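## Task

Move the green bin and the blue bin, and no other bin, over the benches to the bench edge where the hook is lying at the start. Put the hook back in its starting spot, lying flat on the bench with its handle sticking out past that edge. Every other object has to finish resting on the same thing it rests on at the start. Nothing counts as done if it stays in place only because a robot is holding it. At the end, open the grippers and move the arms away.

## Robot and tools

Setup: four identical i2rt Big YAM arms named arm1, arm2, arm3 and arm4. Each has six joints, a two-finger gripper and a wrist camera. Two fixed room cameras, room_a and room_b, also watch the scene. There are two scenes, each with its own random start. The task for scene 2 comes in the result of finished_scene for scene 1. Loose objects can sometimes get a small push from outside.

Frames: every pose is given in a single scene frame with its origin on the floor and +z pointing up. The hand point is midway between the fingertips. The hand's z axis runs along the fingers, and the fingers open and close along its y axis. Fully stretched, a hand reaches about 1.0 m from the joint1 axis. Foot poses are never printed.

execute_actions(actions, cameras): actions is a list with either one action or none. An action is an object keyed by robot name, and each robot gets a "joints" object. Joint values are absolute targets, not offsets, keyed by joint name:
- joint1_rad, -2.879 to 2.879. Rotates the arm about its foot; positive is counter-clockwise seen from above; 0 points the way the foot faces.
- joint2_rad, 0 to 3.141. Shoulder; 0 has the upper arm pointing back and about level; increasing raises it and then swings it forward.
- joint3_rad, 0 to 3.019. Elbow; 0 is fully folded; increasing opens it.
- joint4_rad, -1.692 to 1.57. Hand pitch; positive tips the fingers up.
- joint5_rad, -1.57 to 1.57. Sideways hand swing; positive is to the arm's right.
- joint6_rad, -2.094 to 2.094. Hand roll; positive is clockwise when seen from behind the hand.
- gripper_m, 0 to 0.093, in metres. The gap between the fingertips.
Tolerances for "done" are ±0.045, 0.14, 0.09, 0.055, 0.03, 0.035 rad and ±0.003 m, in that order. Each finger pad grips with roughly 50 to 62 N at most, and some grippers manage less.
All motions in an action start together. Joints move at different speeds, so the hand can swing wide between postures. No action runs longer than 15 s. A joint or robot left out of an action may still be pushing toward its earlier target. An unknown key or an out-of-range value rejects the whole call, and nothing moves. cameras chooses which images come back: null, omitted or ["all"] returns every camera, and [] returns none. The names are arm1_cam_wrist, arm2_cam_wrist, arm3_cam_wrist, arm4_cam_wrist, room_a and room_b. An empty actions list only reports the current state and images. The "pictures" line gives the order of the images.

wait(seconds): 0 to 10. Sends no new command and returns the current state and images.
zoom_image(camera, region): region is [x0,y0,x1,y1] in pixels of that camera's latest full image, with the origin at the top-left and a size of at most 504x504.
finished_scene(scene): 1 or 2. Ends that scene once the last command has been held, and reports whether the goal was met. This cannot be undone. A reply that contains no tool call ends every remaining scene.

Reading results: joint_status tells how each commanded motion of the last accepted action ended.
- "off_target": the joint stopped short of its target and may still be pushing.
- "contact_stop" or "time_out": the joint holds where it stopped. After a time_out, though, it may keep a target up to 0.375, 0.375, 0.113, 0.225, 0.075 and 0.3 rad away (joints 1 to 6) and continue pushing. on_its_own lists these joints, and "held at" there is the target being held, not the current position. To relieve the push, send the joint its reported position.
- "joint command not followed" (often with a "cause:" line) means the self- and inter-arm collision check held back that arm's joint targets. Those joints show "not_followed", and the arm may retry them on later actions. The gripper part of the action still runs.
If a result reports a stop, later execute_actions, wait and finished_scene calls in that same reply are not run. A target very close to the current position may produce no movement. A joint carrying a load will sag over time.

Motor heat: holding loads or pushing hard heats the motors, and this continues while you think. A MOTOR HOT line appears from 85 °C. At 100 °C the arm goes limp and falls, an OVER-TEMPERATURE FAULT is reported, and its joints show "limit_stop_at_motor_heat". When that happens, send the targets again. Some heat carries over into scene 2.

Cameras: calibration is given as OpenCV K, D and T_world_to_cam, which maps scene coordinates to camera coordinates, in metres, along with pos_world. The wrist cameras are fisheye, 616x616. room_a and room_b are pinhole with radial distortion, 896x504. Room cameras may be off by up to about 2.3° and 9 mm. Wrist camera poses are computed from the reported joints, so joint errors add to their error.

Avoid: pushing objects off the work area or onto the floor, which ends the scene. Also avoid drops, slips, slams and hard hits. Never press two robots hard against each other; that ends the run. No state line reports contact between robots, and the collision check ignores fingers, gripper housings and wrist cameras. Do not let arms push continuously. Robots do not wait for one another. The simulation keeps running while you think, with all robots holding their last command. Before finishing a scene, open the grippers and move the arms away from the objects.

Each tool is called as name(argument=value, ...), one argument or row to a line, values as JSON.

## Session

execute_actions(
  actions=[],
)

Scene clock: 0.00 s.
arm1.joint_positions: joint1_rad=-0.136 joint2_rad=+0.390 joint3_rad=+1.594 joint4_rad=-1.341 joint5_rad=+0.075 joint6_rad=-0.201 gripper_m=+0.094
arm1.joint_status: not commanded
arm1.hand: x=-0.4473 y=-1.1192 z=+1.4584 quat_wxyz=(-0.531, +0.563, -0.501, -0.389) (m; scene frame)
arm2.joint_positions: joint1_rad=+0.880 joint2_rad=+0.304 joint3_rad=+1.319 joint4_rad=-1.323 joint5_rad=+0.127 joint6_rad=-0.086 gripper_m=+0.095
arm2.joint_status: not commanded
arm2.hand: x=+0.4031 y=-1.0834 z=+1.3127 quat_wxyz=(-0.317, +0.729, -0.342, -0.502) (m; scene frame)
arm3.joint_positions: joint1_rad=-0.199 joint2_rad=+0.549 joint3_rad=+1.525 joint4_rad=-1.400 joint5_rad=+0.067 joint6_rad=+0.363 gripper_m=+0.095
arm3.joint_status: not commanded
arm3.hand: x=-0.5027 y=+1.0331 z=+1.3582 quat_wxyz=(-0.366, -0.774, -0.331, +0.397) (m; scene frame)
arm4.joint_positions: joint1_rad=-0.112 joint2_rad=+0.259 joint3_rad=+1.373 joint4_rad=-1.218 joint5_rad=-0.097 joint6_rad=+0.289 gripper_m=+0.095
arm4.joint_status: not commanded
arm4.hand: x=+0.4316 y=+1.1086 z=+1.3725 quat_wxyz=(-0.510, -0.623, -0.396, +0.442) (m; scene frame)
pictures: arm1_cam_wrist, arm2_cam_wrist, arm3_cam_wrist, arm4_cam_wrist, room_a, room_b
camera_calibration (this result's frames):
arm1_cam_wrist: T_world_to_cam=[[0.978065, -0.0797041, 0.192448, 0.0661338], [0.0839157, -0.694839, -0.714252, 0.306142], [0.190649, 0.714735, -0.67291, 1.99073], [0, 0, 0, 1]] pos_world=[-0.469906, -1.20486, 1.54552]
arm2_cam_wrist: T_world_to_cam=[[0.809781, 0.574107, 0.121064, 0.134926], [0.524741, -0.616328, -0.587185, -0.103175], [-0.262492, 0.539018, -0.800348, 1.86273], [0, 0, 0, 1]] pos_world=[0.433832, -1.1451, 1.41392]
arm3_cam_wrist: T_world_to_cam=[[-0.800079, 0.51864, -0.301473, -0.53476], [0.599234, 0.667372, -0.442191, 0.215149], [-0.0281429, -0.53444, -0.844738, 1.80977], [0, 0, 0, 1]] pos_world=[-0.505843, 1.10098, 1.4627]
arm4_cam_wrist: T_world_to_cam=[[-0.94541, 0.1538, -0.287306, 0.627446], [0.320026, 0.604548, -0.729456, 0.197551], [0.0614999, -0.78158, -0.620766, 1.8163], [0, 0, 0, 1]] pos_world=[0.41827, 1.20366, 1.45187]
Images, in order (width x height): arm1_cam_wrist 616x616, arm2_cam_wrist 616x616, arm3_cam_wrist 616x616, arm4_cam_wrist 616x616, room_a 896x504, room_b 896x504.

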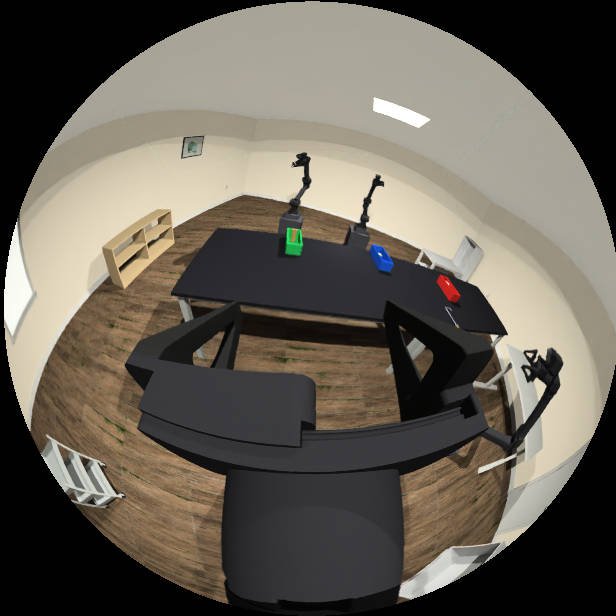

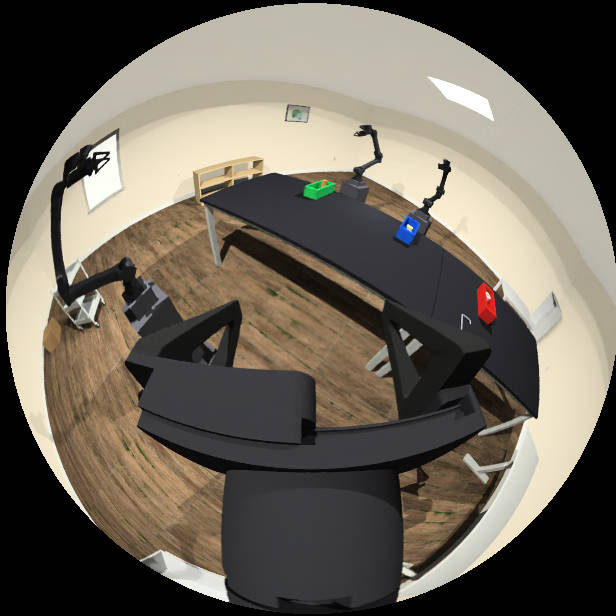

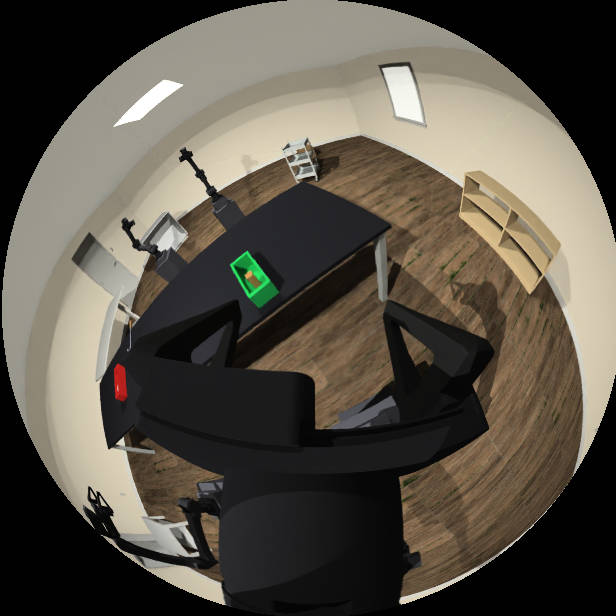

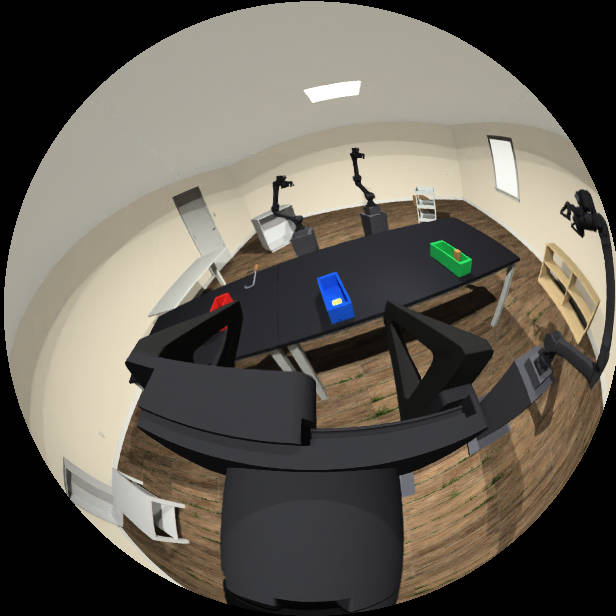

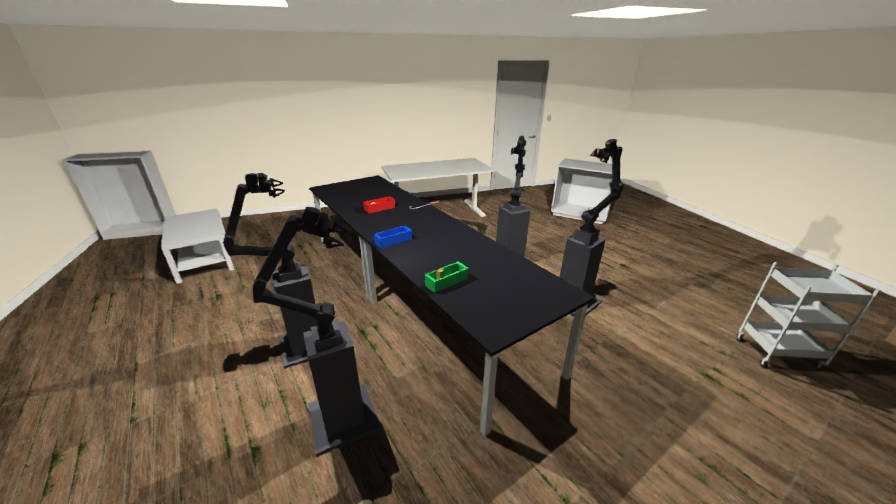

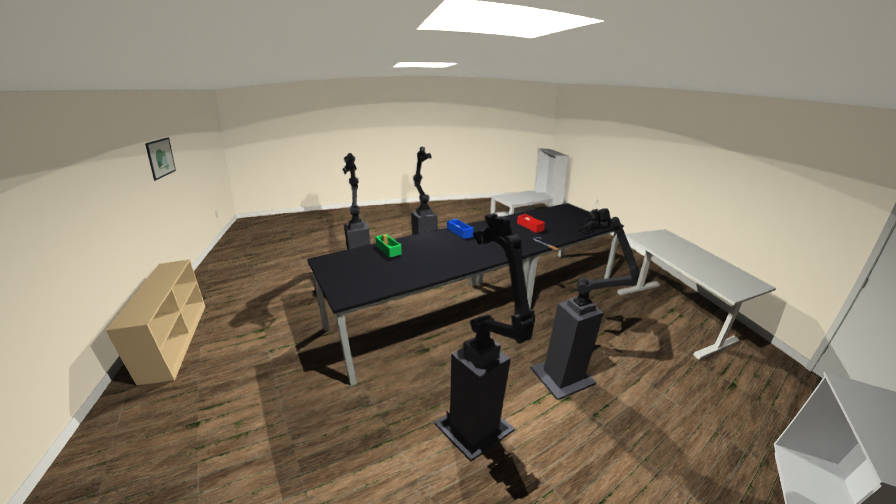

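execute_actions(
  actions=[
    {"arm2":{"joints":{"joint1_rad":-0.66,"joint2_rad":2.3,"joint3_rad":1.53,"joint4_rad":0.83,"joint5_rad":-0.836,"joint6_rad":0}},"arm3":{"joints":{"joint1_rad":0.19,"joint2_rad":1.88,"joint3_rad":0.83,"joint4_rad":0.8,"joint5_rad":0,"joint6_rad":0,"gripper_m":0.075}},"arm4":{"joints":{"joint1_rad":0.05,"joint2_rad":1.91,"joint3_rad":0.83,"joint4_rad":0.8,"joint5_rad":0,"joint6_rad":0,"gripper_m":0.075}}},
  ],
  cameras=["arm2_cam_wrist","arm3_cam_wrist","arm4_cam_wrist"],
)

Scene clock: 2.73 s.
arm1.joint_positions: joint1_rad=-0.136 joint2_rad=+0.390 joint3_rad=+1.594 joint4_rad=-1.341 joint5_rad=+0.075 joint6_rad=-0.201 gripper_m=+0.094
arm1.joint_status: not commanded
arm1.hand: x=-0.4473 y=-1.1192 z=+1.4584 quat_wxyz=(-0.531, +0.563, -0.501, -0.389) (m; scene frame)
arm2.joint_positions: joint1_rad=-0.658 joint2_rad=+2.306 joint3_rad=+1.526 joint4_rad=+0.804 joint5_rad=-0.834 joint6_rad=-0.005 gripper_m=+0.095
arm2.joint_status: all done
arm2.hand: x=+0.9578 y=-0.5626 z=+0.8542 quat_wxyz=(-0.510, +0.499, -0.492, -0.500) (m; scene frame)
arm3.joint_positions: joint1_rad=+0.192 joint2_rad=+1.864 joint3_rad=+0.817 joint4_rad=+0.773 joint5_rad=+0.002 joint6_rad=+0.016 gripper_m=+0.075
arm3.joint_status: all done
arm3.hand: x=-0.4030 y=+0.5682 z=+0.8330 quat_wxyz=(-0.441, -0.560, -0.568, +0.412) (m; scene frame)
arm4.joint_positions: joint1_rad=+0.048 joint2_rad=+1.903 joint3_rad=+0.828 joint4_rad=+0.781 joint5_rad=-0.004 joint6_rad=+0.018 gripper_m=+0.075
arm4.joint_status: all done
arm4.hand: x=+0.3774 y=+0.5644 z=+0.8281 quat_wxyz=(-0.409, -0.591, -0.538, +0.441) (m; scene frame)
pictures: arm2_cam_wrist, arm3_cam_wrist, arm4_cam_wrist
camera_calibration (this result's frames):
arm2_cam_wrist: T_world_to_cam=[[0.999709, 0.00677923, 0.0231298, -0.9752], [0.0228054, -0.576648, -0.816674, 0.356588], [0.00780132, 0.816965, -0.576635, 1.0671], [0, 0, 0, 1]] pos_world=[0.958459, -0.659542, 0.929097]
arm3_cam_wrist: T_world_to_cam=[[-0.999394, -0.0261204, -0.0229991, -0.374928], [-0.00648971, 0.789116, -0.61421, 0.0634485], [0.0341924, -0.613688, -0.788808, 1.14403], [0, 0, 0, 1]] pos_world=[-0.413407, 0.642219, 0.932771]
arm4_cam_wrist: T_world_to_cam=[[-0.997151, 0.074249, -0.0133219, 0.341041], [0.0662952, 0.778306, -0.624376, 0.0574509], [-0.0359907, -0.62348, -0.781011, 1.13663], [0, 0, 0, 1]] pos_world=[0.377169, 0.638632, 0.928138]
Images, in order (width x height): arm2_cam_wrist 616x616, arm3_cam_wrist 616x616, arm4_cam_wrist 616x616.

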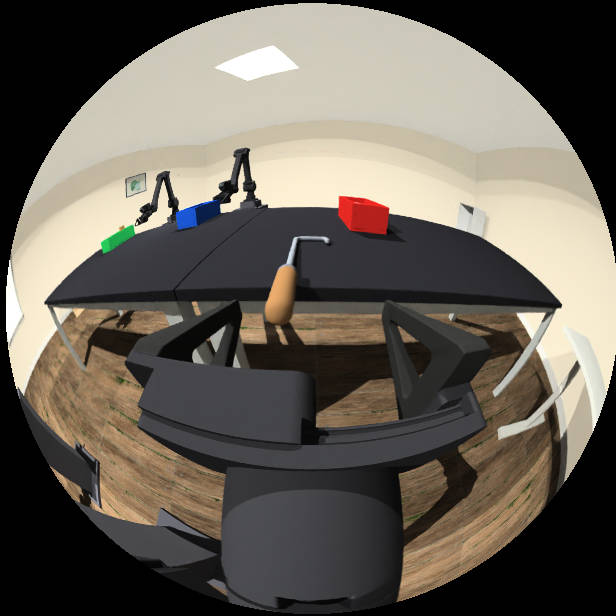

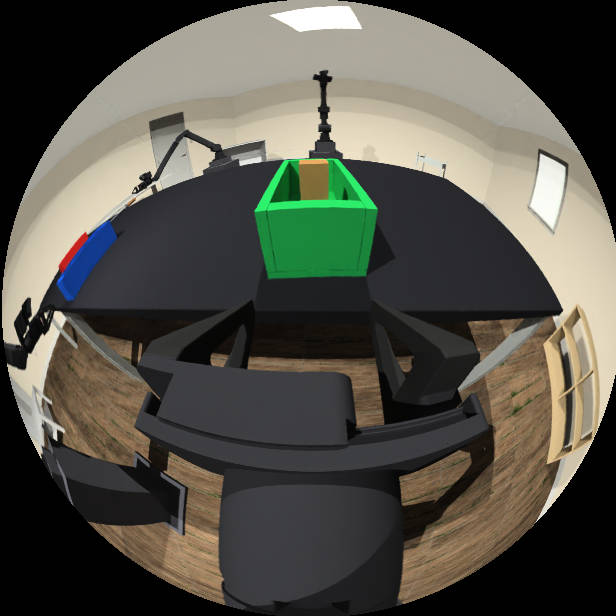

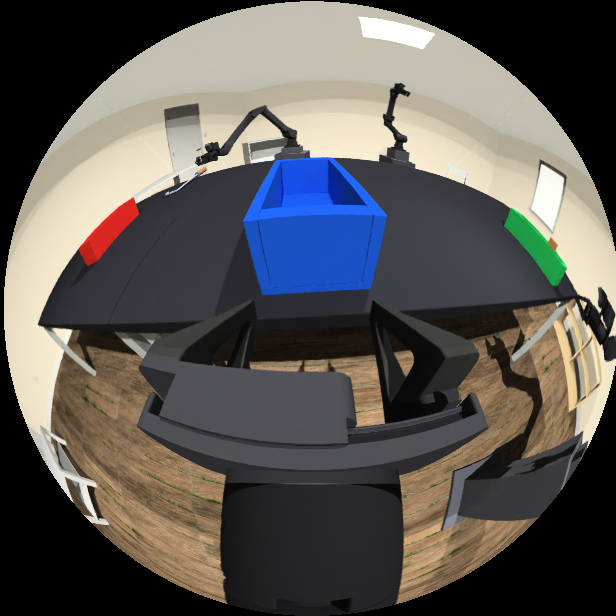

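execute_actions(
  actions=[
    {"arm2":{"joints":{"joint1_rad":-0.505,"joint2_rad":2.45,"joint3_rad":1.87,"joint4_rad":0.67,"joint5_rad":-0.676}},"arm3":{"joints":{"joint1_rad":0.18,"joint2_rad":2.03,"joint3_rad":1.1,"joint4_rad":0.64}},"arm4":{"joints":{"joint2_rad":2.05,"joint3_rad":1.1,"joint4_rad":0.65}}},
  ],
  cameras=[],
)

execute_actions(
  actions=[
    {"arm2":{"joints":{"joint2_rad":2.515}},"arm3":{"joints":{"joint2_rad":2.16,"joint3_rad":1.38,"joint4_rad":0.5}},"arm4":{"joints":{"joint1_rad":0.065,"joint2_rad":2.185,"joint3_rad":1.38,"joint4_rad":0.51}}},
  ],
  cameras=["arm2_cam_wrist","arm3_cam_wrist","arm4_cam_wrist"],
)

Scene clock: 4.67 s.
arm1.joint_positions: joint1_rad=-0.136 joint2_rad=+0.390 joint3_rad=+1.594 joint4_rad=-1.341 joint5_rad=+0.075 joint6_rad=-0.201 gripper_m=+0.094
arm1.joint_status: not commanded
arm1.hand: x=-0.4473 y=-1.1192 z=+1.4584 quat_wxyz=(-0.531, +0.563, -0.501, -0.389) (m; scene frame)
arm2.joint_positions: joint1_rad=-0.504 joint2_rad=+2.453 joint3_rad=+1.828 joint4_rad=+0.683 joint5_rad=-0.679 joint6_rad=-0.005 gripper_m=+0.095
arm2.joint_status: all done
arm2.hand: x=+0.9267 y=-0.4377 z=+0.8607 quat_wxyz=(-0.522, +0.496, -0.479, -0.502) (m; scene frame)
arm3.joint_positions: joint1_rad=+0.187 joint2_rad=+2.022 joint3_rad=+1.072 joint4_rad=+0.657 joint5_rad=+0.002 joint6_rad=+0.016 gripper_m=+0.075
arm3.joint_status: all done
arm3.hand: x=-0.4033 y=+0.4864 z=+0.8168 quat_wxyz=(-0.434, -0.565, -0.571, +0.408) (m; scene frame)
arm4.joint_positions: joint1_rad=+0.048 joint2_rad=+2.049 joint3_rad=+1.074 joint4_rad=+0.660 joint5_rad=-0.003 joint6_rad=+0.016 gripper_m=+0.075
arm4.joint_status: all done
arm4.hand: x=+0.3705 y=+0.4864 z=+0.8132 quat_wxyz=(-0.402, -0.595, -0.543, +0.435) (m; scene frame)
pictures: none
No camera images: the call's "cameras" was empty. Leave "cameras" out to get every camera's image.

Scene clock: 5.67 s.
arm1.joint_positions: joint1_rad=-0.136 joint2_rad=+0.390 joint3_rad=+1.594 joint4_rad=-1.341 joint5_rad=+0.075 joint6_rad=-0.201 gripper_m=+0.094
arm1.joint_status: not commanded
arm1.hand: x=-0.4473 y=-1.1192 z=+1.4584 quat_wxyz=(-0.531, +0.563, -0.501, -0.389) (m; scene frame)
arm2.joint_positions: joint1_rad=-0.504 joint2_rad=+2.507 joint3_rad=+1.829 joint4_rad=+0.683 joint5_rad=-0.679 joint6_rad=-0.005 gripper_m=+0.095
arm2.joint_status: all done
arm2.hand: x=+0.9251 y=-0.4393 z=+0.8156 quat_wxyz=(-0.504, +0.498, -0.498, -0.500) (m; scene frame)
arm3.joint_positions: joint1_rad=+0.186 joint2_rad=+2.147 joint3_rad=+1.345 joint4_rad=+0.514 joint5_rad=+0.000 joint6_rad=+0.015 gripper_m=+0.075
arm3.joint_status: all done
arm3.hand: x=-0.4006 y=+0.4059 z=+0.8226 quat_wxyz=(-0.435, -0.564, -0.570, +0.409) (m; scene frame)
arm4.joint_positions: joint1_rad=+0.060 joint2_rad=+2.179 joint3_rad=+1.350 joint4_rad=+0.518 joint5_rad=-0.003 joint6_rad=+0.016 gripper_m=+0.075
arm4.joint_status: all done
arm4.hand: x=+0.3728 y=+0.4045 z=+0.8165 quat_wxyz=(-0.406, -0.591, -0.545, +0.434) (m; scene frame)
pictures: arm2_cam_wrist, arm3_cam_wrist, arm4_cam_wrist
camera_calibration (this result's frames):
arm2_cam_wrist: T_world_to_cam=[[0.999942, 0.00593586, 0.00904169, -0.931488], [0.0108051, -0.585765, -0.810409, 0.398961], [0.000485831, 0.810459, -0.585795, 0.955722], [0, 0, 0, 1]] pos_world=[0.926658, -0.535347, 0.891601]
arm3_cam_wrist: T_world_to_cam=[[-0.999491, -0.0221506, -0.0229692, -0.378746], [-0.00384668, 0.798206, -0.602372, 0.172794], [0.0316771, -0.601977, -0.797885, 1.03783], [0, 0, 0, 1]] pos_world=[-0.410764, 0.478437, 0.923457]
arm4_cam_wrist: T_world_to_cam=[[-0.997916, 0.0634901, -0.0115592, 0.351284], [0.0573075, 0.789481, -0.611094, 0.16293], [-0.0296726, -0.610482, -0.791474, 1.02861], [0, 0, 0, 1]] pos_world=[0.371736, 0.477017, 0.917746]
Images, in order (width x height): arm2_cam_wrist 616x616, arm3_cam_wrist 616x616, arm4_cam_wrist 616x616.

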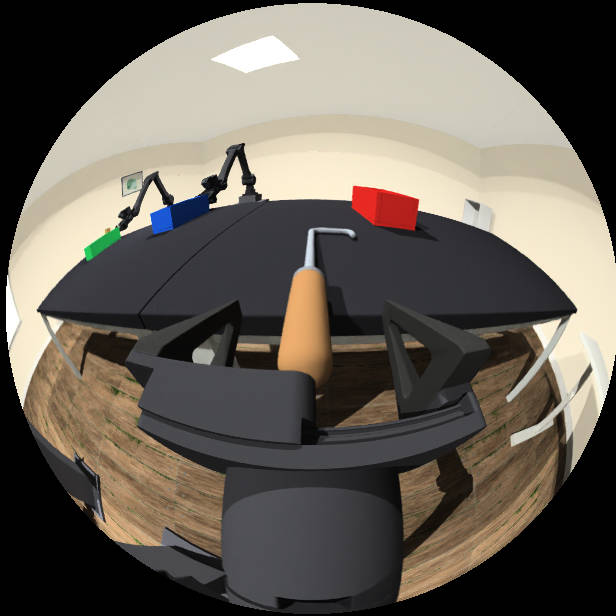

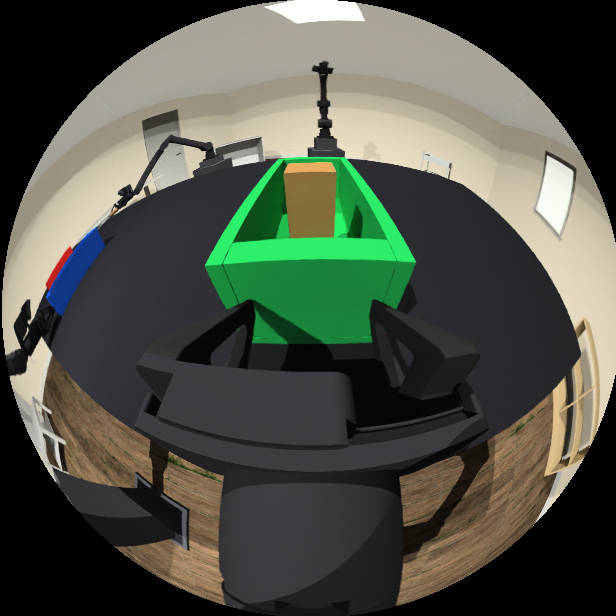

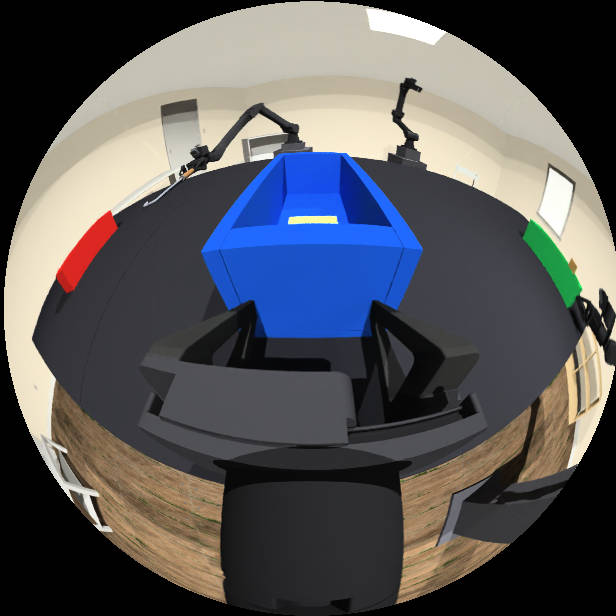

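execute_actions(
  actions=[
    {"arm2":{"joints":{"joint1_rad":-0.48,"joint4_rad":0.625,"joint5_rad":-0.64}},"arm3":{"joints":{"joint2_rad":2.29,"joint3_rad":1.61,"joint4_rad":0.38}},"arm4":{"joints":{"joint2_rad":2.31,"joint3_rad":1.61,"joint4_rad":0.39}}},
  ],
  cameras=[],
)

execute_actions(
  actions=[
    {"arm2":{"joints":{"gripper_m":0}},"arm3":{"joints":{"joint2_rad":2.44,"joint3_rad":1.91,"joint4_rad":0.23}},"arm4":{"joints":{"joint1_rad":0.075,"joint2_rad":2.46,"joint3_rad":1.91,"joint4_rad":0.24}}},
  ],
  cameras=["arm2_cam_wrist"],
)

Scene clock: 7.17 s.
arm1.joint_positions: joint1_rad=-0.136 joint2_rad=+0.390 joint3_rad=+1.594 joint4_rad=-1.341 joint5_rad=+0.075 joint6_rad=-0.201 gripper_m=+0.094
arm1.joint_status: not commanded
arm1.hand: x=-0.4473 y=-1.1192 z=+1.4584 quat_wxyz=(-0.531, +0.563, -0.501, -0.389) (m; scene frame)
arm2.joint_positions: joint1_rad=-0.487 joint2_rad=+2.507 joint3_rad=+1.829 joint4_rad=+0.643 joint5_rad=-0.643 joint6_rad=-0.005 gripper_m=+0.095
arm2.joint_status: all done
arm2.hand: x=+0.9185 y=-0.4316 z=+0.8072 quat_wxyz=(-0.494, +0.495, -0.517, -0.494) (m; scene frame)
arm3.joint_positions: joint1_rad=+0.186 joint2_rad=+2.268 joint3_rad=+1.562 joint4_rad=+0.396 joint5_rad=+0.000 joint6_rad=+0.015 gripper_m=+0.075
arm3.joint_status: all done
arm3.hand: x=-0.3986 y=+0.3505 z=+0.8108 quat_wxyz=(-0.429, -0.569, -0.575, +0.403) (m; scene frame)
arm4.joint_positions: joint1_rad=+0.060 joint2_rad=+2.296 joint3_rad=+1.570 joint4_rad=+0.399 joint5_rad=-0.003 joint6_rad=+0.016 gripper_m=+0.075
arm4.joint_status: all done
arm4.hand: x=+0.3685 y=+0.3482 z=+0.8080 quat_wxyz=(-0.402, -0.594, -0.548, +0.430) (m; scene frame)
pictures: none
No camera images: the call's "cameras" was empty. Leave "cameras" out to get every camera's image.

Scene clock: 8.27 s.
arm1.joint_positions: joint1_rad=-0.136 joint2_rad=+0.390 joint3_rad=+1.594 joint4_rad=-1.341 joint5_rad=+0.075 joint6_rad=-0.201 gripper_m=+0.094
arm1.joint_status: not commanded
arm1.hand: x=-0.4473 y=-1.1192 z=+1.4584 quat_wxyz=(-0.531, +0.563, -0.501, -0.389) (m; scene frame)
arm2.joint_positions: joint1_rad=-0.487 joint2_rad=+2.507 joint3_rad=+1.829 joint4_rad=+0.643 joint5_rad=-0.641 joint6_rad=-0.005 gripper_m=+0.029
arm2.joint_status: gripper_m off_target (ended at +0.029, target +0.000)
arm2.hand: x=+0.9189 y=-0.4317 z=+0.8072 quat_wxyz=(-0.495, +0.494, -0.517, -0.493) (m; scene frame)
arm3.joint_positions: joint1_rad=+0.186 joint2_rad=+2.423 joint3_rad=+1.864 joint4_rad=+0.244 joint5_rad=+0.000 joint6_rad=+0.015 gripper_m=+0.075
arm3.joint_status: all done
arm3.hand: x=-0.3963 y=+0.2831 z=+0.8059 quat_wxyz=(-0.428, -0.570, -0.576, +0.401) (m; scene frame)
arm4.joint_positions: joint1_rad=+0.070 joint2_rad=+2.441 joint3_rad=+1.871 joint4_rad=+0.250 joint5_rad=+0.001 joint6_rad=+0.008 gripper_m=+0.075
arm4.joint_status: all done
arm4.hand: x=+0.3720 y=+0.2801 z=+0.8117 quat_wxyz=(-0.403, -0.589, -0.552, +0.432) (m; scene frame)
pictures: arm2_cam_wrist
camera_calibration (this result's frames):
arm2_cam_wrist: T_world_to_cam=[[0.99977, -0.0148999, -0.0154528, -0.91432], [-0.0213375, -0.611081, -0.79128, 0.39985], [0.00234708, 0.791428, -0.611258, 0.955257], [0, 0, 0, 1]] pos_world=[0.920399, -0.5253, 0.886173]
Images, in order (width x height): arm2_cam_wrist 616x616.

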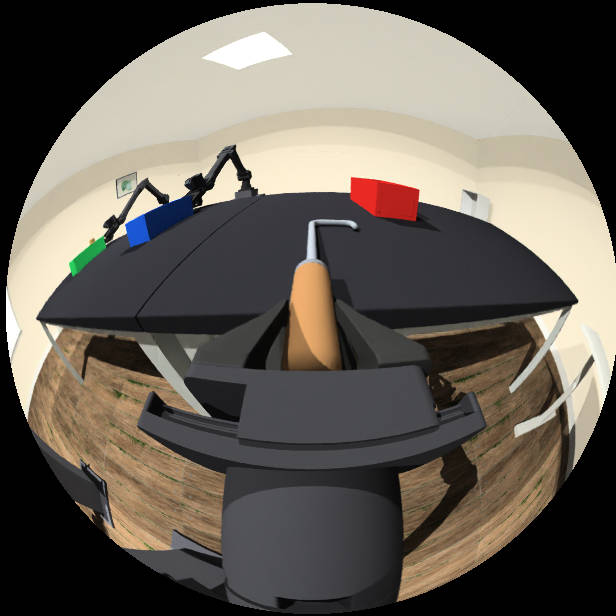

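execute_actions(
  actions=[
    {"arm2":{"joints":{"joint2_rad":2.37,"joint6_rad":1.57}},"arm3":{"joints":{"joint2_rad":2.62,"joint3_rad":2.26,"joint4_rad":0.08}},"arm4":{"joints":{"joint2_rad":2.645,"joint3_rad":2.26,"joint4_rad":0.09}}},
  ],
  cameras=[],
)

execute_actions(
  actions=[
    {"arm2":{"joints":{"joint1_rad":-0.15,"joint2_rad":2.17,"joint3_rad":1.75,"joint4_rad":0.65,"joint5_rad":-0.2}},"arm3":{"joints":{"joint2_rad":2.82,"joint3_rad":2.62,"joint4_rad":0.01}},"arm4":{"joints":{"joint2_rad":2.85,"joint3_rad":2.62,"joint4_rad":0.02}}},
  ],
  cameras=[],
)

execute_actions(
  actions=[
    {"arm2":{"joints":{"joint1_rad":0.275,"joint5_rad":0.24}},"arm3":{"joints":{"joint2_rad":1.3,"joint3_rad":1.5,"joint4_rad":-0.7}},"arm4":{"joints":{"joint2_rad":1.3,"joint3_rad":1.5,"joint4_rad":-0.7}},"arm1":{"joints":{"joint1_rad":-0.3,"joint2_rad":1.5,"joint3_rad":1.0,"joint4_rad":0.7,"joint5_rad":-0.84,"joint6_rad":0}}},
  ],
  cameras=["arm2_cam_wrist","arm4_cam_wrist"],
)

Scene clock: 11.07 s.
arm1.joint_positions: joint1_rad=-0.136 joint2_rad=+0.390 joint3_rad=+1.594 joint4_rad=-1.341 joint5_rad=+0.075 joint6_rad=-0.201 gripper_m=+0.094
arm1.joint_status: not commanded
arm1.hand: x=-0.4473 y=-1.1192 z=+1.4584 quat_wxyz=(-0.531, +0.563, -0.501, -0.389) (m; scene frame)
arm2.joint_positions: joint1_rad=-0.486 joint2_rad=+2.394 joint3_rad=+1.829 joint4_rad=+0.619 joint5_rad=-0.641 joint6_rad=+1.547 gripper_m=+0.029
arm2.joint_status: all done
arm2.hand: x=+0.9210 y=-0.4288 z=+0.8986 quat_wxyz=(-0.027, +0.010, -0.690, -0.723) (m; scene frame)
arm3.joint_positions: joint1_rad=+0.186 joint2_rad=+2.593 joint3_rad=+2.212 joint4_rad=+0.095 joint5_rad=+0.002 joint6_rad=+0.007 gripper_m=+0.075
arm3.joint_status: all done
arm3.hand: x=-0.3947 y=+0.2215 z=+0.8145 quat_wxyz=(-0.434, -0.562, -0.571, +0.412) (m; scene frame)
arm4.joint_positions: joint1_rad=+0.070 joint2_rad=+2.621 joint3_rad=+2.216 joint4_rad=+0.100 joint5_rad=+0.001 joint6_rad=+0.003 gripper_m=+0.075
arm4.joint_status: all done
arm4.hand: x=+0.3680 y=+0.2208 z=+0.8086 quat_wxyz=(-0.406, -0.584, -0.550, +0.437) (m; scene frame)
pictures: none
No camera images: the call's "cameras" was empty. Leave "cameras" out to get every camera's image.

Scene clock: 13.07 s.
arm1.joint_positions: joint1_rad=-0.136 joint2_rad=+0.390 joint3_rad=+1.594 joint4_rad=-1.341 joint5_rad=+0.075 joint6_rad=-0.201 gripper_m=+0.094
arm1.joint_status: not commanded
arm1.hand: x=-0.4473 y=-1.1192 z=+1.4584 quat_wxyz=(-0.531, +0.563, -0.501, -0.389) (m; scene frame)
arm2.joint_positions: joint1_rad=-0.155 joint2_rad=+2.194 joint3_rad=+1.717 joint4_rad=+0.619 joint5_rad=-0.201 joint6_rad=+1.550 gripper_m=+0.029
arm2.joint_status: all done
arm2.hand: x=+0.7143 y=-0.3447 z=+1.0118 quat_wxyz=(-0.066, -0.028, -0.655, -0.752) (m; scene frame)
arm3.joint_positions: joint1_rad=+0.186 joint2_rad=+2.791 joint3_rad=+2.569 joint4_rad=+0.025 joint5_rad=+0.003 joint6_rad=-0.001 gripper_m=+0.075
arm3.joint_status: all done
arm3.hand: x=-0.3938 y=+0.1777 z=+0.8206 quat_wxyz=(-0.457, -0.541, -0.553, +0.439) (m; scene frame)
arm4.joint_positions: joint1_rad=+0.070 joint2_rad=+2.822 joint3_rad=+2.572 joint4_rad=+0.030 joint5_rad=+0.001 joint6_rad=+0.004 gripper_m=+0.075
arm4.joint_status: all done
arm4.hand: x=+0.3653 y=+0.1778 z=+0.8102 quat_wxyz=(-0.429, -0.565, -0.532, +0.462) (m; scene frame)
pictures: none
No camera images: the call's "cameras" was empty. Leave "cameras" out to get every camera's image.

Scene clock: 15.20 s.
arm1.joint_positions: joint1_rad=-0.293 joint2_rad=+1.493 joint3_rad=+0.984 joint4_rad=+0.676 joint5_rad=-0.837 joint6_rad=-0.009 gripper_m=+0.094
arm1.joint_status: all done
arm1.hand: x=-0.4852 y=-0.6025 z=+1.1567 quat_wxyz=(-0.370, +0.618, -0.250, -0.647) (m; scene frame)
arm2.joint_positions: joint1_rad=+0.273 joint2_rad=+2.194 joint3_rad=+1.717 joint4_rad=+0.619 joint5_rad=+0.240 joint6_rad=+1.550 gripper_m=+0.029
arm2.joint_status: all done
arm2.hand: x=+0.4179 y=-0.3090 z=+1.0131 quat_wxyz=(-0.049, -0.055, -0.654, -0.753) (m; scene frame)
arm3.joint_positions: joint1_rad=+0.186 joint2_rad=+1.285 joint3_rad=+1.503 joint4_rad=-0.683 joint5_rad=+0.003 joint6_rad=-0.003 gripper_m=+0.075
arm3.joint_status: all done
arm3.hand: x=-0.4128 y=+0.6184 z=+1.2424 quat_wxyz=(-0.379, -0.593, -0.611, +0.363) (m; scene frame)
arm4.joint_positions: joint1_rad=+0.070 joint2_rad=+1.284 joint3_rad=+1.500 joint4_rad=-0.689 joint5_rad=+0.001 joint6_rad=+0.004 gripper_m=+0.075
arm4.joint_status: all done
arm4.hand: x=+0.3982 y=+0.6233 z=+1.2507 quat_wxyz=(-0.358, -0.619, -0.582, +0.387) (m; scene frame)
pictures: arm2_cam_wrist, arm4_cam_wrist
camera_calibration (this result's frames):
arm2_cam_wrist: T_world_to_cam=[[0.00980615, 0.149316, -0.988741, 1.04207], [-0.884019, -0.460837, -0.0783612, 0.311685], [-0.467349, 0.874834, 0.127479, 0.458792], [0, 0, 0, 1]] pos_world=[0.479733, -0.413329, 0.996276]
arm4_cam_wrist: T_world_to_cam=[[-0.998456, 0.0555394, 0.0000097839, 0.358496], [0.048874, 0.878713, -0.474842, 0.0314178], [-0.026381, -0.474109, -0.880071, 1.53109], [0, 0, 0, 1]] pos_world=[0.396799, 0.678387, 1.36239]
Images, in order (width x height): arm2_cam_wrist 616x616, arm4_cam_wrist 616x616.

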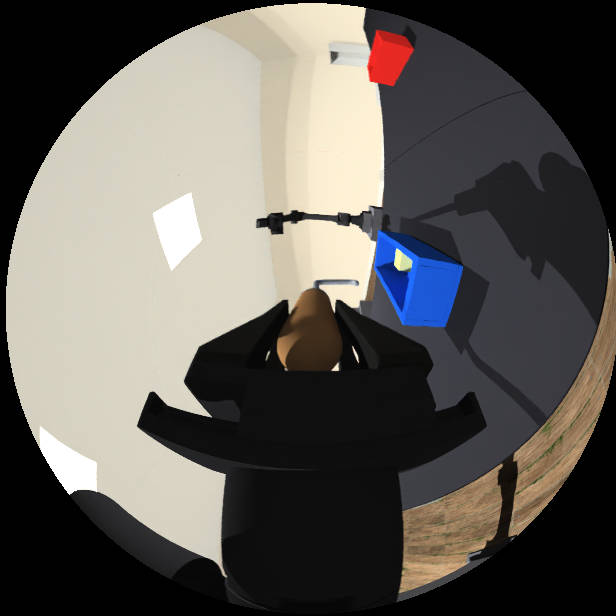

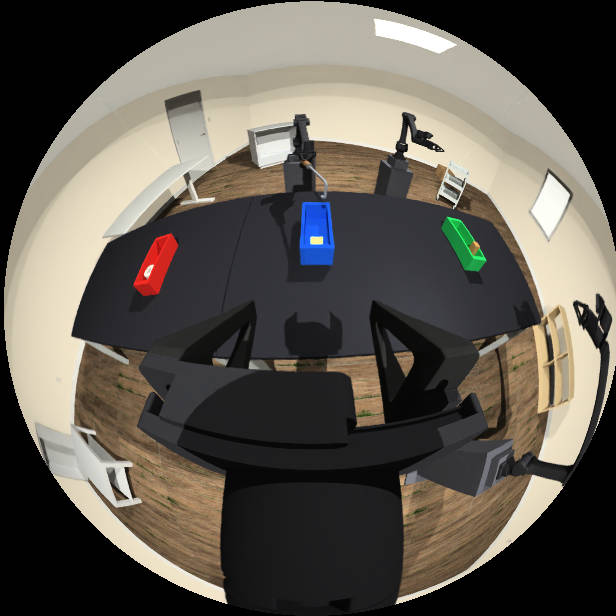

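execute_actions(
  actions=[
    {"arm2":{"joints":{"joint2_rad":2.27,"joint5_rad":0.32}}},
  ],
  cameras=["arm4_cam_wrist"],
)

execute_actions(
  actions=[
    {"arm2":{"joints":{"joint2_rad":1.975,"joint3_rad":1.33}}},
  ],
  cameras=[],
)

execute_actions(
  actions=[
    {"arm2":{"joints":{"joint2_rad":1.62,"joint3_rad":0.9}}},
  ],
  cameras=["arm2_cam_wrist","room_b"],
)

Scene clock: 16.73 s.
arm1.joint_positions: joint1_rad=-0.293 joint2_rad=+1.493 joint3_rad=+0.984 joint4_rad=+0.676 joint5_rad=-0.837 joint6_rad=-0.009 gripper_m=+0.094
arm1.joint_status: not commanded
arm1.hand: x=-0.4852 y=-0.6025 z=+1.1567 quat_wxyz=(-0.370, +0.618, -0.250, -0.647) (m; scene frame)
arm2.joint_positions: joint1_rad=+0.273 joint2_rad=+2.324 joint3_rad=+1.714 joint4_rad=+0.619 joint5_rad=+0.320 joint6_rad=+1.550 gripper_m=+0.029
arm2.joint_status: all done
arm2.hand: x=+0.4299 y=-0.3025 z=+0.9003 quat_wxyz=(-0.084, -0.075, -0.699, -0.706) (m; scene frame)
arm3.joint_positions: joint1_rad=+0.186 joint2_rad=+1.285 joint3_rad=+1.503 joint4_rad=-0.683 joint5_rad=+0.003 joint6_rad=-0.003 gripper_m=+0.075
arm3.joint_status: not commanded
arm3.hand: x=-0.4128 y=+0.6184 z=+1.2424 quat_wxyz=(-0.379, -0.593, -0.611, +0.363) (m; scene frame)
arm4.joint_positions: joint1_rad=+0.070 joint2_rad=+1.284 joint3_rad=+1.500 joint4_rad=-0.689 joint5_rad=+0.001 joint6_rad=+0.004 gripper_m=+0.075
arm4.joint_status: not commanded
arm4.hand: x=+0.3982 y=+0.6233 z=+1.2507 quat_wxyz=(-0.358, -0.619, -0.582, +0.387) (m; scene frame)
pictures: arm4_cam_wrist
camera_calibration (this result's frames):
arm4_cam_wrist: T_world_to_cam=[[-0.998456, 0.0555394, 0.0000097839, 0.358496], [0.048874, 0.878713, -0.474842, 0.0314178], [-0.026381, -0.474109, -0.880071, 1.53109], [0, 0, 0, 1]] pos_world=[0.396799, 0.678387, 1.36239]
Images, in order (width x height): arm4_cam_wrist 616x616.

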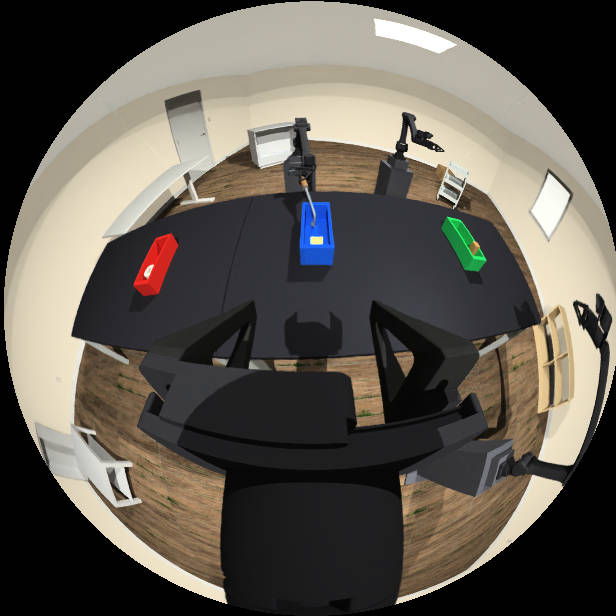

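Scene clock: 18.00 s.
arm1.joint_positions: joint1_rad=-0.293 joint2_rad=+1.493 joint3_rad=+0.984 joint4_rad=+0.676 joint5_rad=-0.837 joint6_rad=-0.009 gripper_m=+0.094
arm1.joint_status: not commanded
arm1.hand: x=-0.4852 y=-0.6025 z=+1.1567 quat_wxyz=(-0.370, +0.618, -0.250, -0.647) (m; scene frame)
arm2.joint_positions: joint1_rad=+0.273 joint2_rad=+1.994 joint3_rad=+1.312 joint4_rad=+0.619 joint5_rad=+0.319 joint6_rad=+1.550 gripper_m=+0.029
arm2.joint_status: all done
arm2.hand: x=+0.4403 y=-0.4103 z=+0.9485 quat_wxyz=(-0.089, -0.069, -0.724, -0.681) (m; scene frame)
arm3.joint_positions: joint1_rad=+0.186 joint2_rad=+1.285 joint3_rad=+1.503 joint4_rad=-0.683 joint5_rad=+0.003 joint6_rad=-0.003 gripper_m=+0.075
arm3.joint_status: not commanded
arm3.hand: x=-0.4128 y=+0.6184 z=+1.2424 quat_wxyz=(-0.379, -0.593, -0.611, +0.363) (m; scene frame)
arm4.joint_positions: joint1_rad=+0.070 joint2_rad=+1.284 joint3_rad=+1.500 joint4_rad=-0.689 joint5_rad=+0.001 joint6_rad=+0.004 gripper_m=+0.075
arm4.joint_status: not commanded
arm4.hand: x=+0.3982 y=+0.6233 z=+1.2507 quat_wxyz=(-0.358, -0.619, -0.582, +0.387) (m; scene frame)
pictures: none
No camera images: the call's "cameras" was empty. Leave "cameras" out to get every camera's image.

Scene clock: 19.17 s.
arm1.joint_positions: joint1_rad=-0.293 joint2_rad=+1.493 joint3_rad=+0.984 joint4_rad=+0.676 joint5_rad=-0.837 joint6_rad=-0.009 gripper_m=+0.094
arm1.joint_status: not commanded
arm1.hand: x=-0.4852 y=-0.6025 z=+1.1567 quat_wxyz=(-0.370, +0.618, -0.250, -0.647) (m; scene frame)
arm2.joint_positions: joint1_rad=+0.273 joint2_rad=+1.638 joint3_rad=+0.886 joint4_rad=+0.619 joint5_rad=+0.319 joint6_rad=+1.552 gripper_m=+0.029
arm2.joint_status: all done
arm2.hand: x=+0.4539 y=-0.5532 z=+0.9666 quat_wxyz=(-0.093, -0.064, -0.747, -0.655) (m; scene frame)
arm3.joint_positions: joint1_rad=+0.186 joint2_rad=+1.285 joint3_rad=+1.503 joint4_rad=-0.683 joint5_rad=+0.003 joint6_rad=-0.003 gripper_m=+0.075
arm3.joint_status: not commanded
arm3.hand: x=-0.4128 y=+0.6184 z=+1.2424 quat_wxyz=(-0.379, -0.593, -0.611, +0.363) (m; scene frame)
arm4.joint_positions: joint1_rad=+0.070 joint2_rad=+1.284 joint3_rad=+1.500 joint4_rad=-0.689 joint5_rad=+0.001 joint6_rad=+0.004 gripper_m=+0.075
arm4.joint_status: not commanded
arm4.hand: x=+0.3982 y=+0.6233 z=+1.2507 quat_wxyz=(-0.358, -0.619, -0.582, +0.387) (m; scene frame)
pictures: arm2_cam_wrist, room_b
camera_calibration (this result's frames):
arm2_cam_wrist: T_world_to_cam=[[0.0333893, -0.125139, -0.991577, 0.872332], [-0.917056, -0.398288, 0.0193846, 0.182445], [-0.397359, 0.908684, -0.128058, 0.929184], [0, 0, 0, 1]] pos_world=[0.507405, -0.662507, 0.980437]
Images, in order (width x height): arm2_cam_wrist 616x616, room_b 896x504.

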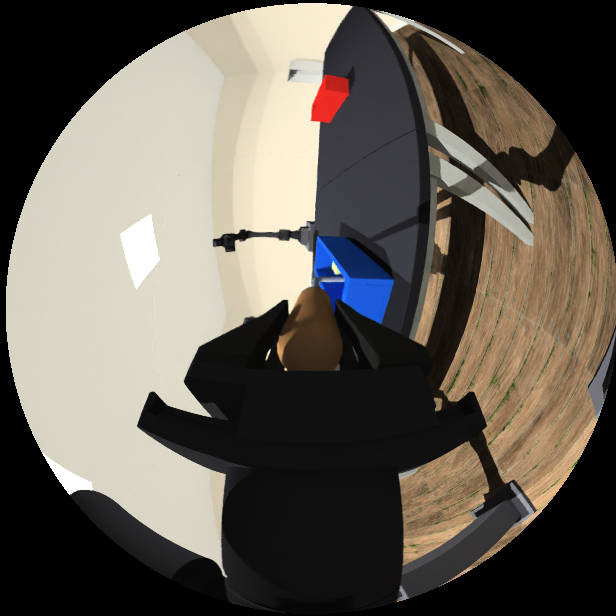

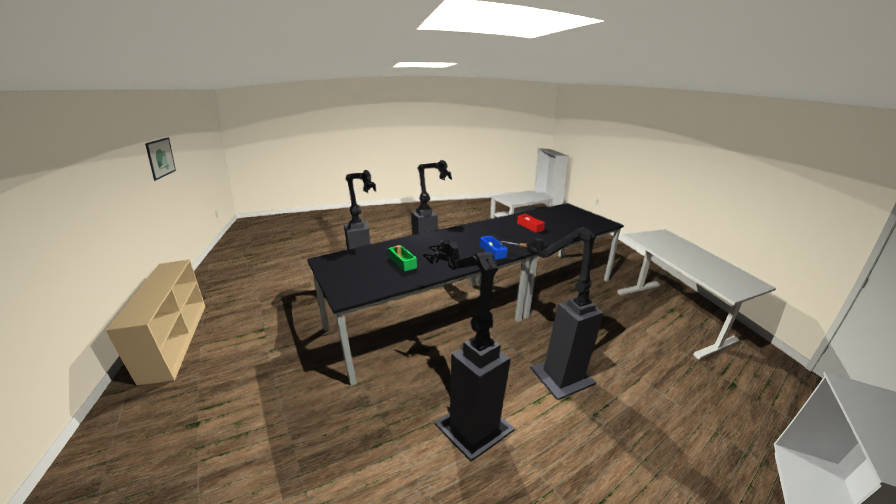

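execute_actions(
  actions=[
    {"arm2":{"joints":{"joint2_rad":1.52,"joint3_rad":0.79}}},
  ],
  cameras=["arm2_cam_wrist"],
)

execute_actions(
  actions=[
    {"arm2":{"joints":{"joint3_rad":1.05}}},
  ],
  cameras=[],
)

execute_actions(
  actions=[
    {"arm2":{"joints":{"joint1_rad":0.82,"joint2_rad":2.2,"joint3_rad":1.77,"joint5_rad":0.49}}},
  ],
  cameras=[],
)

execute_actions(
  actions=[
    {"arm2":{"joints":{"joint2_rad":2.31,"joint6_rad":0}}},
  ],
  cameras=[],
)

execute_actions(
  actions=[
    {"arm2":{"joints":{"joint2_rad":2.44,"joint4_rad":0.73}}},
  ],
  cameras=["arm2_cam_wrist"],
)

Scene clock: 20.50 s.
arm1.joint_positions: joint1_rad=-0.293 joint2_rad=+1.493 joint3_rad=+0.984 joint4_rad=+0.676 joint5_rad=-0.837 joint6_rad=-0.009 gripper_m=+0.094
arm1.joint_status: not commanded
arm1.hand: x=-0.4852 y=-0.6025 z=+1.1567 quat_wxyz=(-0.370, +0.618, -0.250, -0.647) (m; scene frame)
arm2.joint_positions: joint1_rad=+0.273 joint2_rad=+1.553 joint3_rad=+0.768 joint4_rad=+0.619 joint5_rad=+0.319 joint6_rad=+1.555 gripper_m=+0.029
arm2.joint_status: all done
arm2.hand: x=+0.4577 y=-0.5949 z=+0.9563 quat_wxyz=(-0.094, -0.063, -0.757, -0.643) (m; scene frame)
arm3.joint_positions: joint1_rad=+0.186 joint2_rad=+1.285 joint3_rad=+1.503 joint4_rad=-0.683 joint5_rad=+0.003 joint6_rad=-0.003 gripper_m=+0.075
arm3.joint_status: not commanded
arm3.hand: x=-0.4128 y=+0.6184 z=+1.2424 quat_wxyz=(-0.379, -0.593, -0.611, +0.363) (m; scene frame)
arm4.joint_positions: joint1_rad=+0.070 joint2_rad=+1.284 joint3_rad=+1.500 joint4_rad=-0.689 joint5_rad=+0.001 joint6_rad=+0.004 gripper_m=+0.075
arm4.joint_status: not commanded
arm4.hand: x=+0.3982 y=+0.6233 z=+1.2507 quat_wxyz=(-0.358, -0.619, -0.582, +0.387) (m; scene frame)
pictures: arm2_cam_wrist
camera_calibration (this result's frames):
arm2_cam_wrist: T_world_to_cam=[[0.0338679, -0.156861, -0.98704, 0.833354], [-0.917006, -0.397609, 0.0317236, 0.158141], [-0.397432, 0.904047, -0.157309, 0.992527], [0, 0, 0, 1]] pos_world=[0.511254, -0.703692, 0.973671]
Images, in order (width x height): arm2_cam_wrist 616x616.

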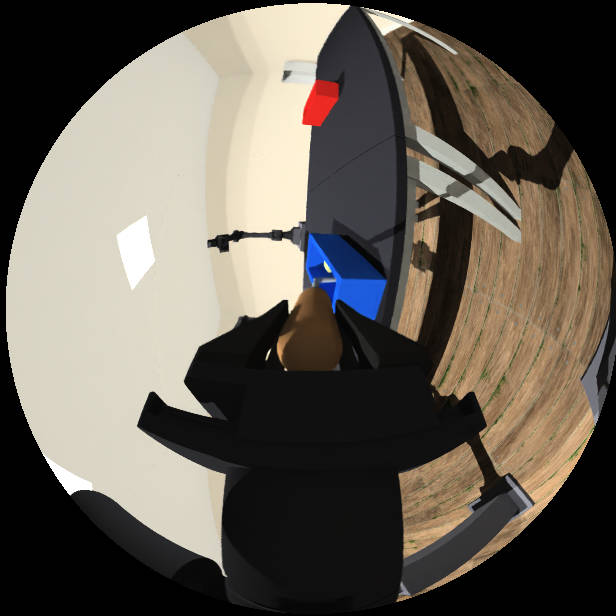

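Scene clock: 21.63 s.
arm1.joint_positions: joint1_rad=-0.293 joint2_rad=+1.493 joint3_rad=+0.984 joint4_rad=+0.676 joint5_rad=-0.837 joint6_rad=-0.009 gripper_m=+0.094
arm1.joint_status: not commanded
arm1.hand: x=-0.4852 y=-0.6025 z=+1.1567 quat_wxyz=(-0.370, +0.618, -0.250, -0.647) (m; scene frame)
arm2.joint_positions: joint1_rad=+0.273 joint2_rad=+1.542 joint3_rad=+0.997 joint4_rad=+0.619 joint5_rad=+0.319 joint6_rad=+1.552 gripper_m=+0.029
arm2.joint_status: all done
arm2.hand: x=+0.4532 y=-0.5408 z=+1.0858 quat_wxyz=(-0.079, -0.080, -0.676, -0.728) (m; scene frame)
arm3.joint_positions: joint1_rad=+0.186 joint2_rad=+1.285 joint3_rad=+1.503 joint4_rad=-0.683 joint5_rad=+0.003 joint6_rad=-0.003 gripper_m=+0.075
arm3.joint_status: not commanded
arm3.hand: x=-0.4128 y=+0.6184 z=+1.2424 quat_wxyz=(-0.379, -0.593, -0.611, +0.363) (m; scene frame)
arm4.joint_positions: joint1_rad=+0.070 joint2_rad=+1.284 joint3_rad=+1.500 joint4_rad=-0.689 joint5_rad=+0.001 joint6_rad=+0.004 gripper_m=+0.075
arm4.joint_status: not commanded
arm4.hand: x=+0.3982 y=+0.6233 z=+1.2507 quat_wxyz=(-0.358, -0.619, -0.582, +0.387) (m; scene frame)
pictures: none
No camera images: the call's "cameras" was empty. Leave "cameras" out to get every camera's image.

Scene clock: 23.73 s.
arm1.joint_positions: joint1_rad=-0.293 joint2_rad=+1.493 joint3_rad=+0.984 joint4_rad=+0.676 joint5_rad=-0.837 joint6_rad=-0.009 gripper_m=+0.094
arm1.joint_status: not commanded
arm1.hand: x=-0.4852 y=-0.6025 z=+1.1567 quat_wxyz=(-0.370, +0.618, -0.250, -0.647) (m; scene frame)
arm2.joint_positions: joint1_rad=+0.815 joint2_rad=+2.253 joint3_rad=+1.686 joint4_rad=+0.619 joint5_rad=+0.491 joint6_rad=+1.552 gripper_m=+0.029
arm2.joint_status: all done
arm2.hand: x=+0.0126 y=-0.4439 z=+0.9458 quat_wxyz=(+0.056, +0.047, -0.688, -0.722) (m; scene frame)
arm3.joint_positions: joint1_rad=+0.186 joint2_rad=+1.285 joint3_rad=+1.503 joint4_rad=-0.683 joint5_rad=+0.003 joint6_rad=-0.003 gripper_m=+0.075
arm3.joint_status: not commanded
arm3.hand: x=-0.4128 y=+0.6184 z=+1.2424 quat_wxyz=(-0.379, -0.593, -0.611, +0.363) (m; scene frame)
arm4.joint_positions: joint1_rad=+0.070 joint2_rad=+1.284 joint3_rad=+1.500 joint4_rad=-0.689 joint5_rad=+0.001 joint6_rad=+0.004 gripper_m=+0.075
arm4.joint_status: not commanded
arm4.hand: x=+0.3982 y=+0.6233 z=+1.2507 quat_wxyz=(-0.358, -0.619, -0.582, +0.387) (m; scene frame)
pictures: none
No camera images: the call's "cameras" was empty. Leave "cameras" out to get every camera's image.

Scene clock: 25.87 s.
arm1.joint_positions: joint1_rad=-0.293 joint2_rad=+1.493 joint3_rad=+0.984 joint4_rad=+0.676 joint5_rad=-0.837 joint6_rad=-0.009 gripper_m=+0.094
arm1.joint_status: not commanded
arm1.hand: x=-0.4852 y=-0.6025 z=+1.1567 quat_wxyz=(-0.370, +0.618, -0.250, -0.647) (m; scene frame)
arm2.joint_positions: joint1_rad=+0.820 joint2_rad=+2.324 joint3_rad=+1.722 joint4_rad=+0.639 joint5_rad=+0.484 joint6_rad=+0.013 gripper_m=+0.029
arm2.joint_status: all done
arm2.hand: x=+0.0019 y=-0.4382 z=+0.9109 quat_wxyz=(-0.458, +0.520, -0.460, -0.556) (m; scene frame)
arm3.joint_positions: joint1_rad=+0.186 joint2_rad=+1.285 joint3_rad=+1.503 joint4_rad=-0.683 joint5_rad=+0.003 joint6_rad=-0.003 gripper_m=+0.075
arm3.joint_status: not commanded
arm3.hand: x=-0.4128 y=+0.6184 z=+1.2424 quat_wxyz=(-0.379, -0.593, -0.611, +0.363) (m; scene frame)
arm4.joint_positions: joint1_rad=+0.070 joint2_rad=+1.284 joint3_rad=+1.500 joint4_rad=-0.689 joint5_rad=+0.001 joint6_rad=+0.004 gripper_m=+0.075
arm4.joint_status: not commanded
arm4.hand: x=+0.3982 y=+0.6233 z=+1.2507 quat_wxyz=(-0.358, -0.619, -0.582, +0.387) (m; scene frame)
pictures: none
No camera images: the call's "cameras" was empty. Leave "cameras" out to get every camera's image.

Scene clock: 26.87 s.
arm1.joint_positions: joint1_rad=-0.293 joint2_rad=+1.493 joint3_rad=+0.984 joint4_rad=+0.676 joint5_rad=-0.837 joint6_rad=-0.009 gripper_m=+0.094
arm1.joint_status: not commanded
arm1.hand: x=-0.4852 y=-0.6025 z=+1.1567 quat_wxyz=(-0.370, +0.618, -0.250, -0.647) (m; scene frame)
arm2.joint_positions: joint1_rad=+0.820 joint2_rad=+2.449 joint3_rad=+1.725 joint4_rad=+0.708 joint5_rad=+0.488 joint6_rad=+0.007 gripper_m=+0.029
arm2.joint_status: all done
arm2.hand: x=+0.0035 y=-0.4398 z=+0.8210 quat_wxyz=(-0.457, +0.539, -0.464, -0.535) (m; scene frame)
arm3.joint_positions: joint1_rad=+0.186 joint2_rad=+1.285 joint3_rad=+1.503 joint4_rad=-0.683 joint5_rad=+0.003 joint6_rad=-0.003 gripper_m=+0.075
arm3.joint_status: not commanded
arm3.hand: x=-0.4128 y=+0.6184 z=+1.2424 quat_wxyz=(-0.379, -0.593, -0.611, +0.363) (m; scene frame)
arm4.joint_positions: joint1_rad=+0.070 joint2_rad=+1.284 joint3_rad=+1.500 joint4_rad=-0.689 joint5_rad=+0.001 joint6_rad=+0.004 gripper_m=+0.075
arm4.joint_status: not commanded
arm4.hand: x=+0.3982 y=+0.6233 z=+1.2507 quat_wxyz=(-0.358, -0.619, -0.582, +0.387) (m; scene frame)
pictures: arm2_cam_wrist
camera_calibration (this result's frames):
arm2_cam_wrist: T_world_to_cam=[[0.986709, 0.162489, 0.00180532, 0.0648664], [0.0989927, -0.592247, -0.799653, 0.401031], [-0.128865, 0.789203, -0.60046, 0.962863], [0, 0, 0, 1]] pos_world=[0.0203761, -0.532925, 0.898729]
Images, in order (width x height): arm2_cam_wrist 616x616.

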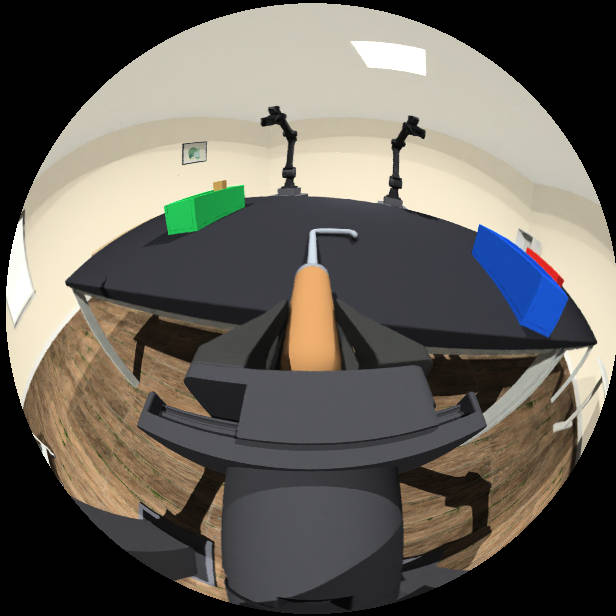

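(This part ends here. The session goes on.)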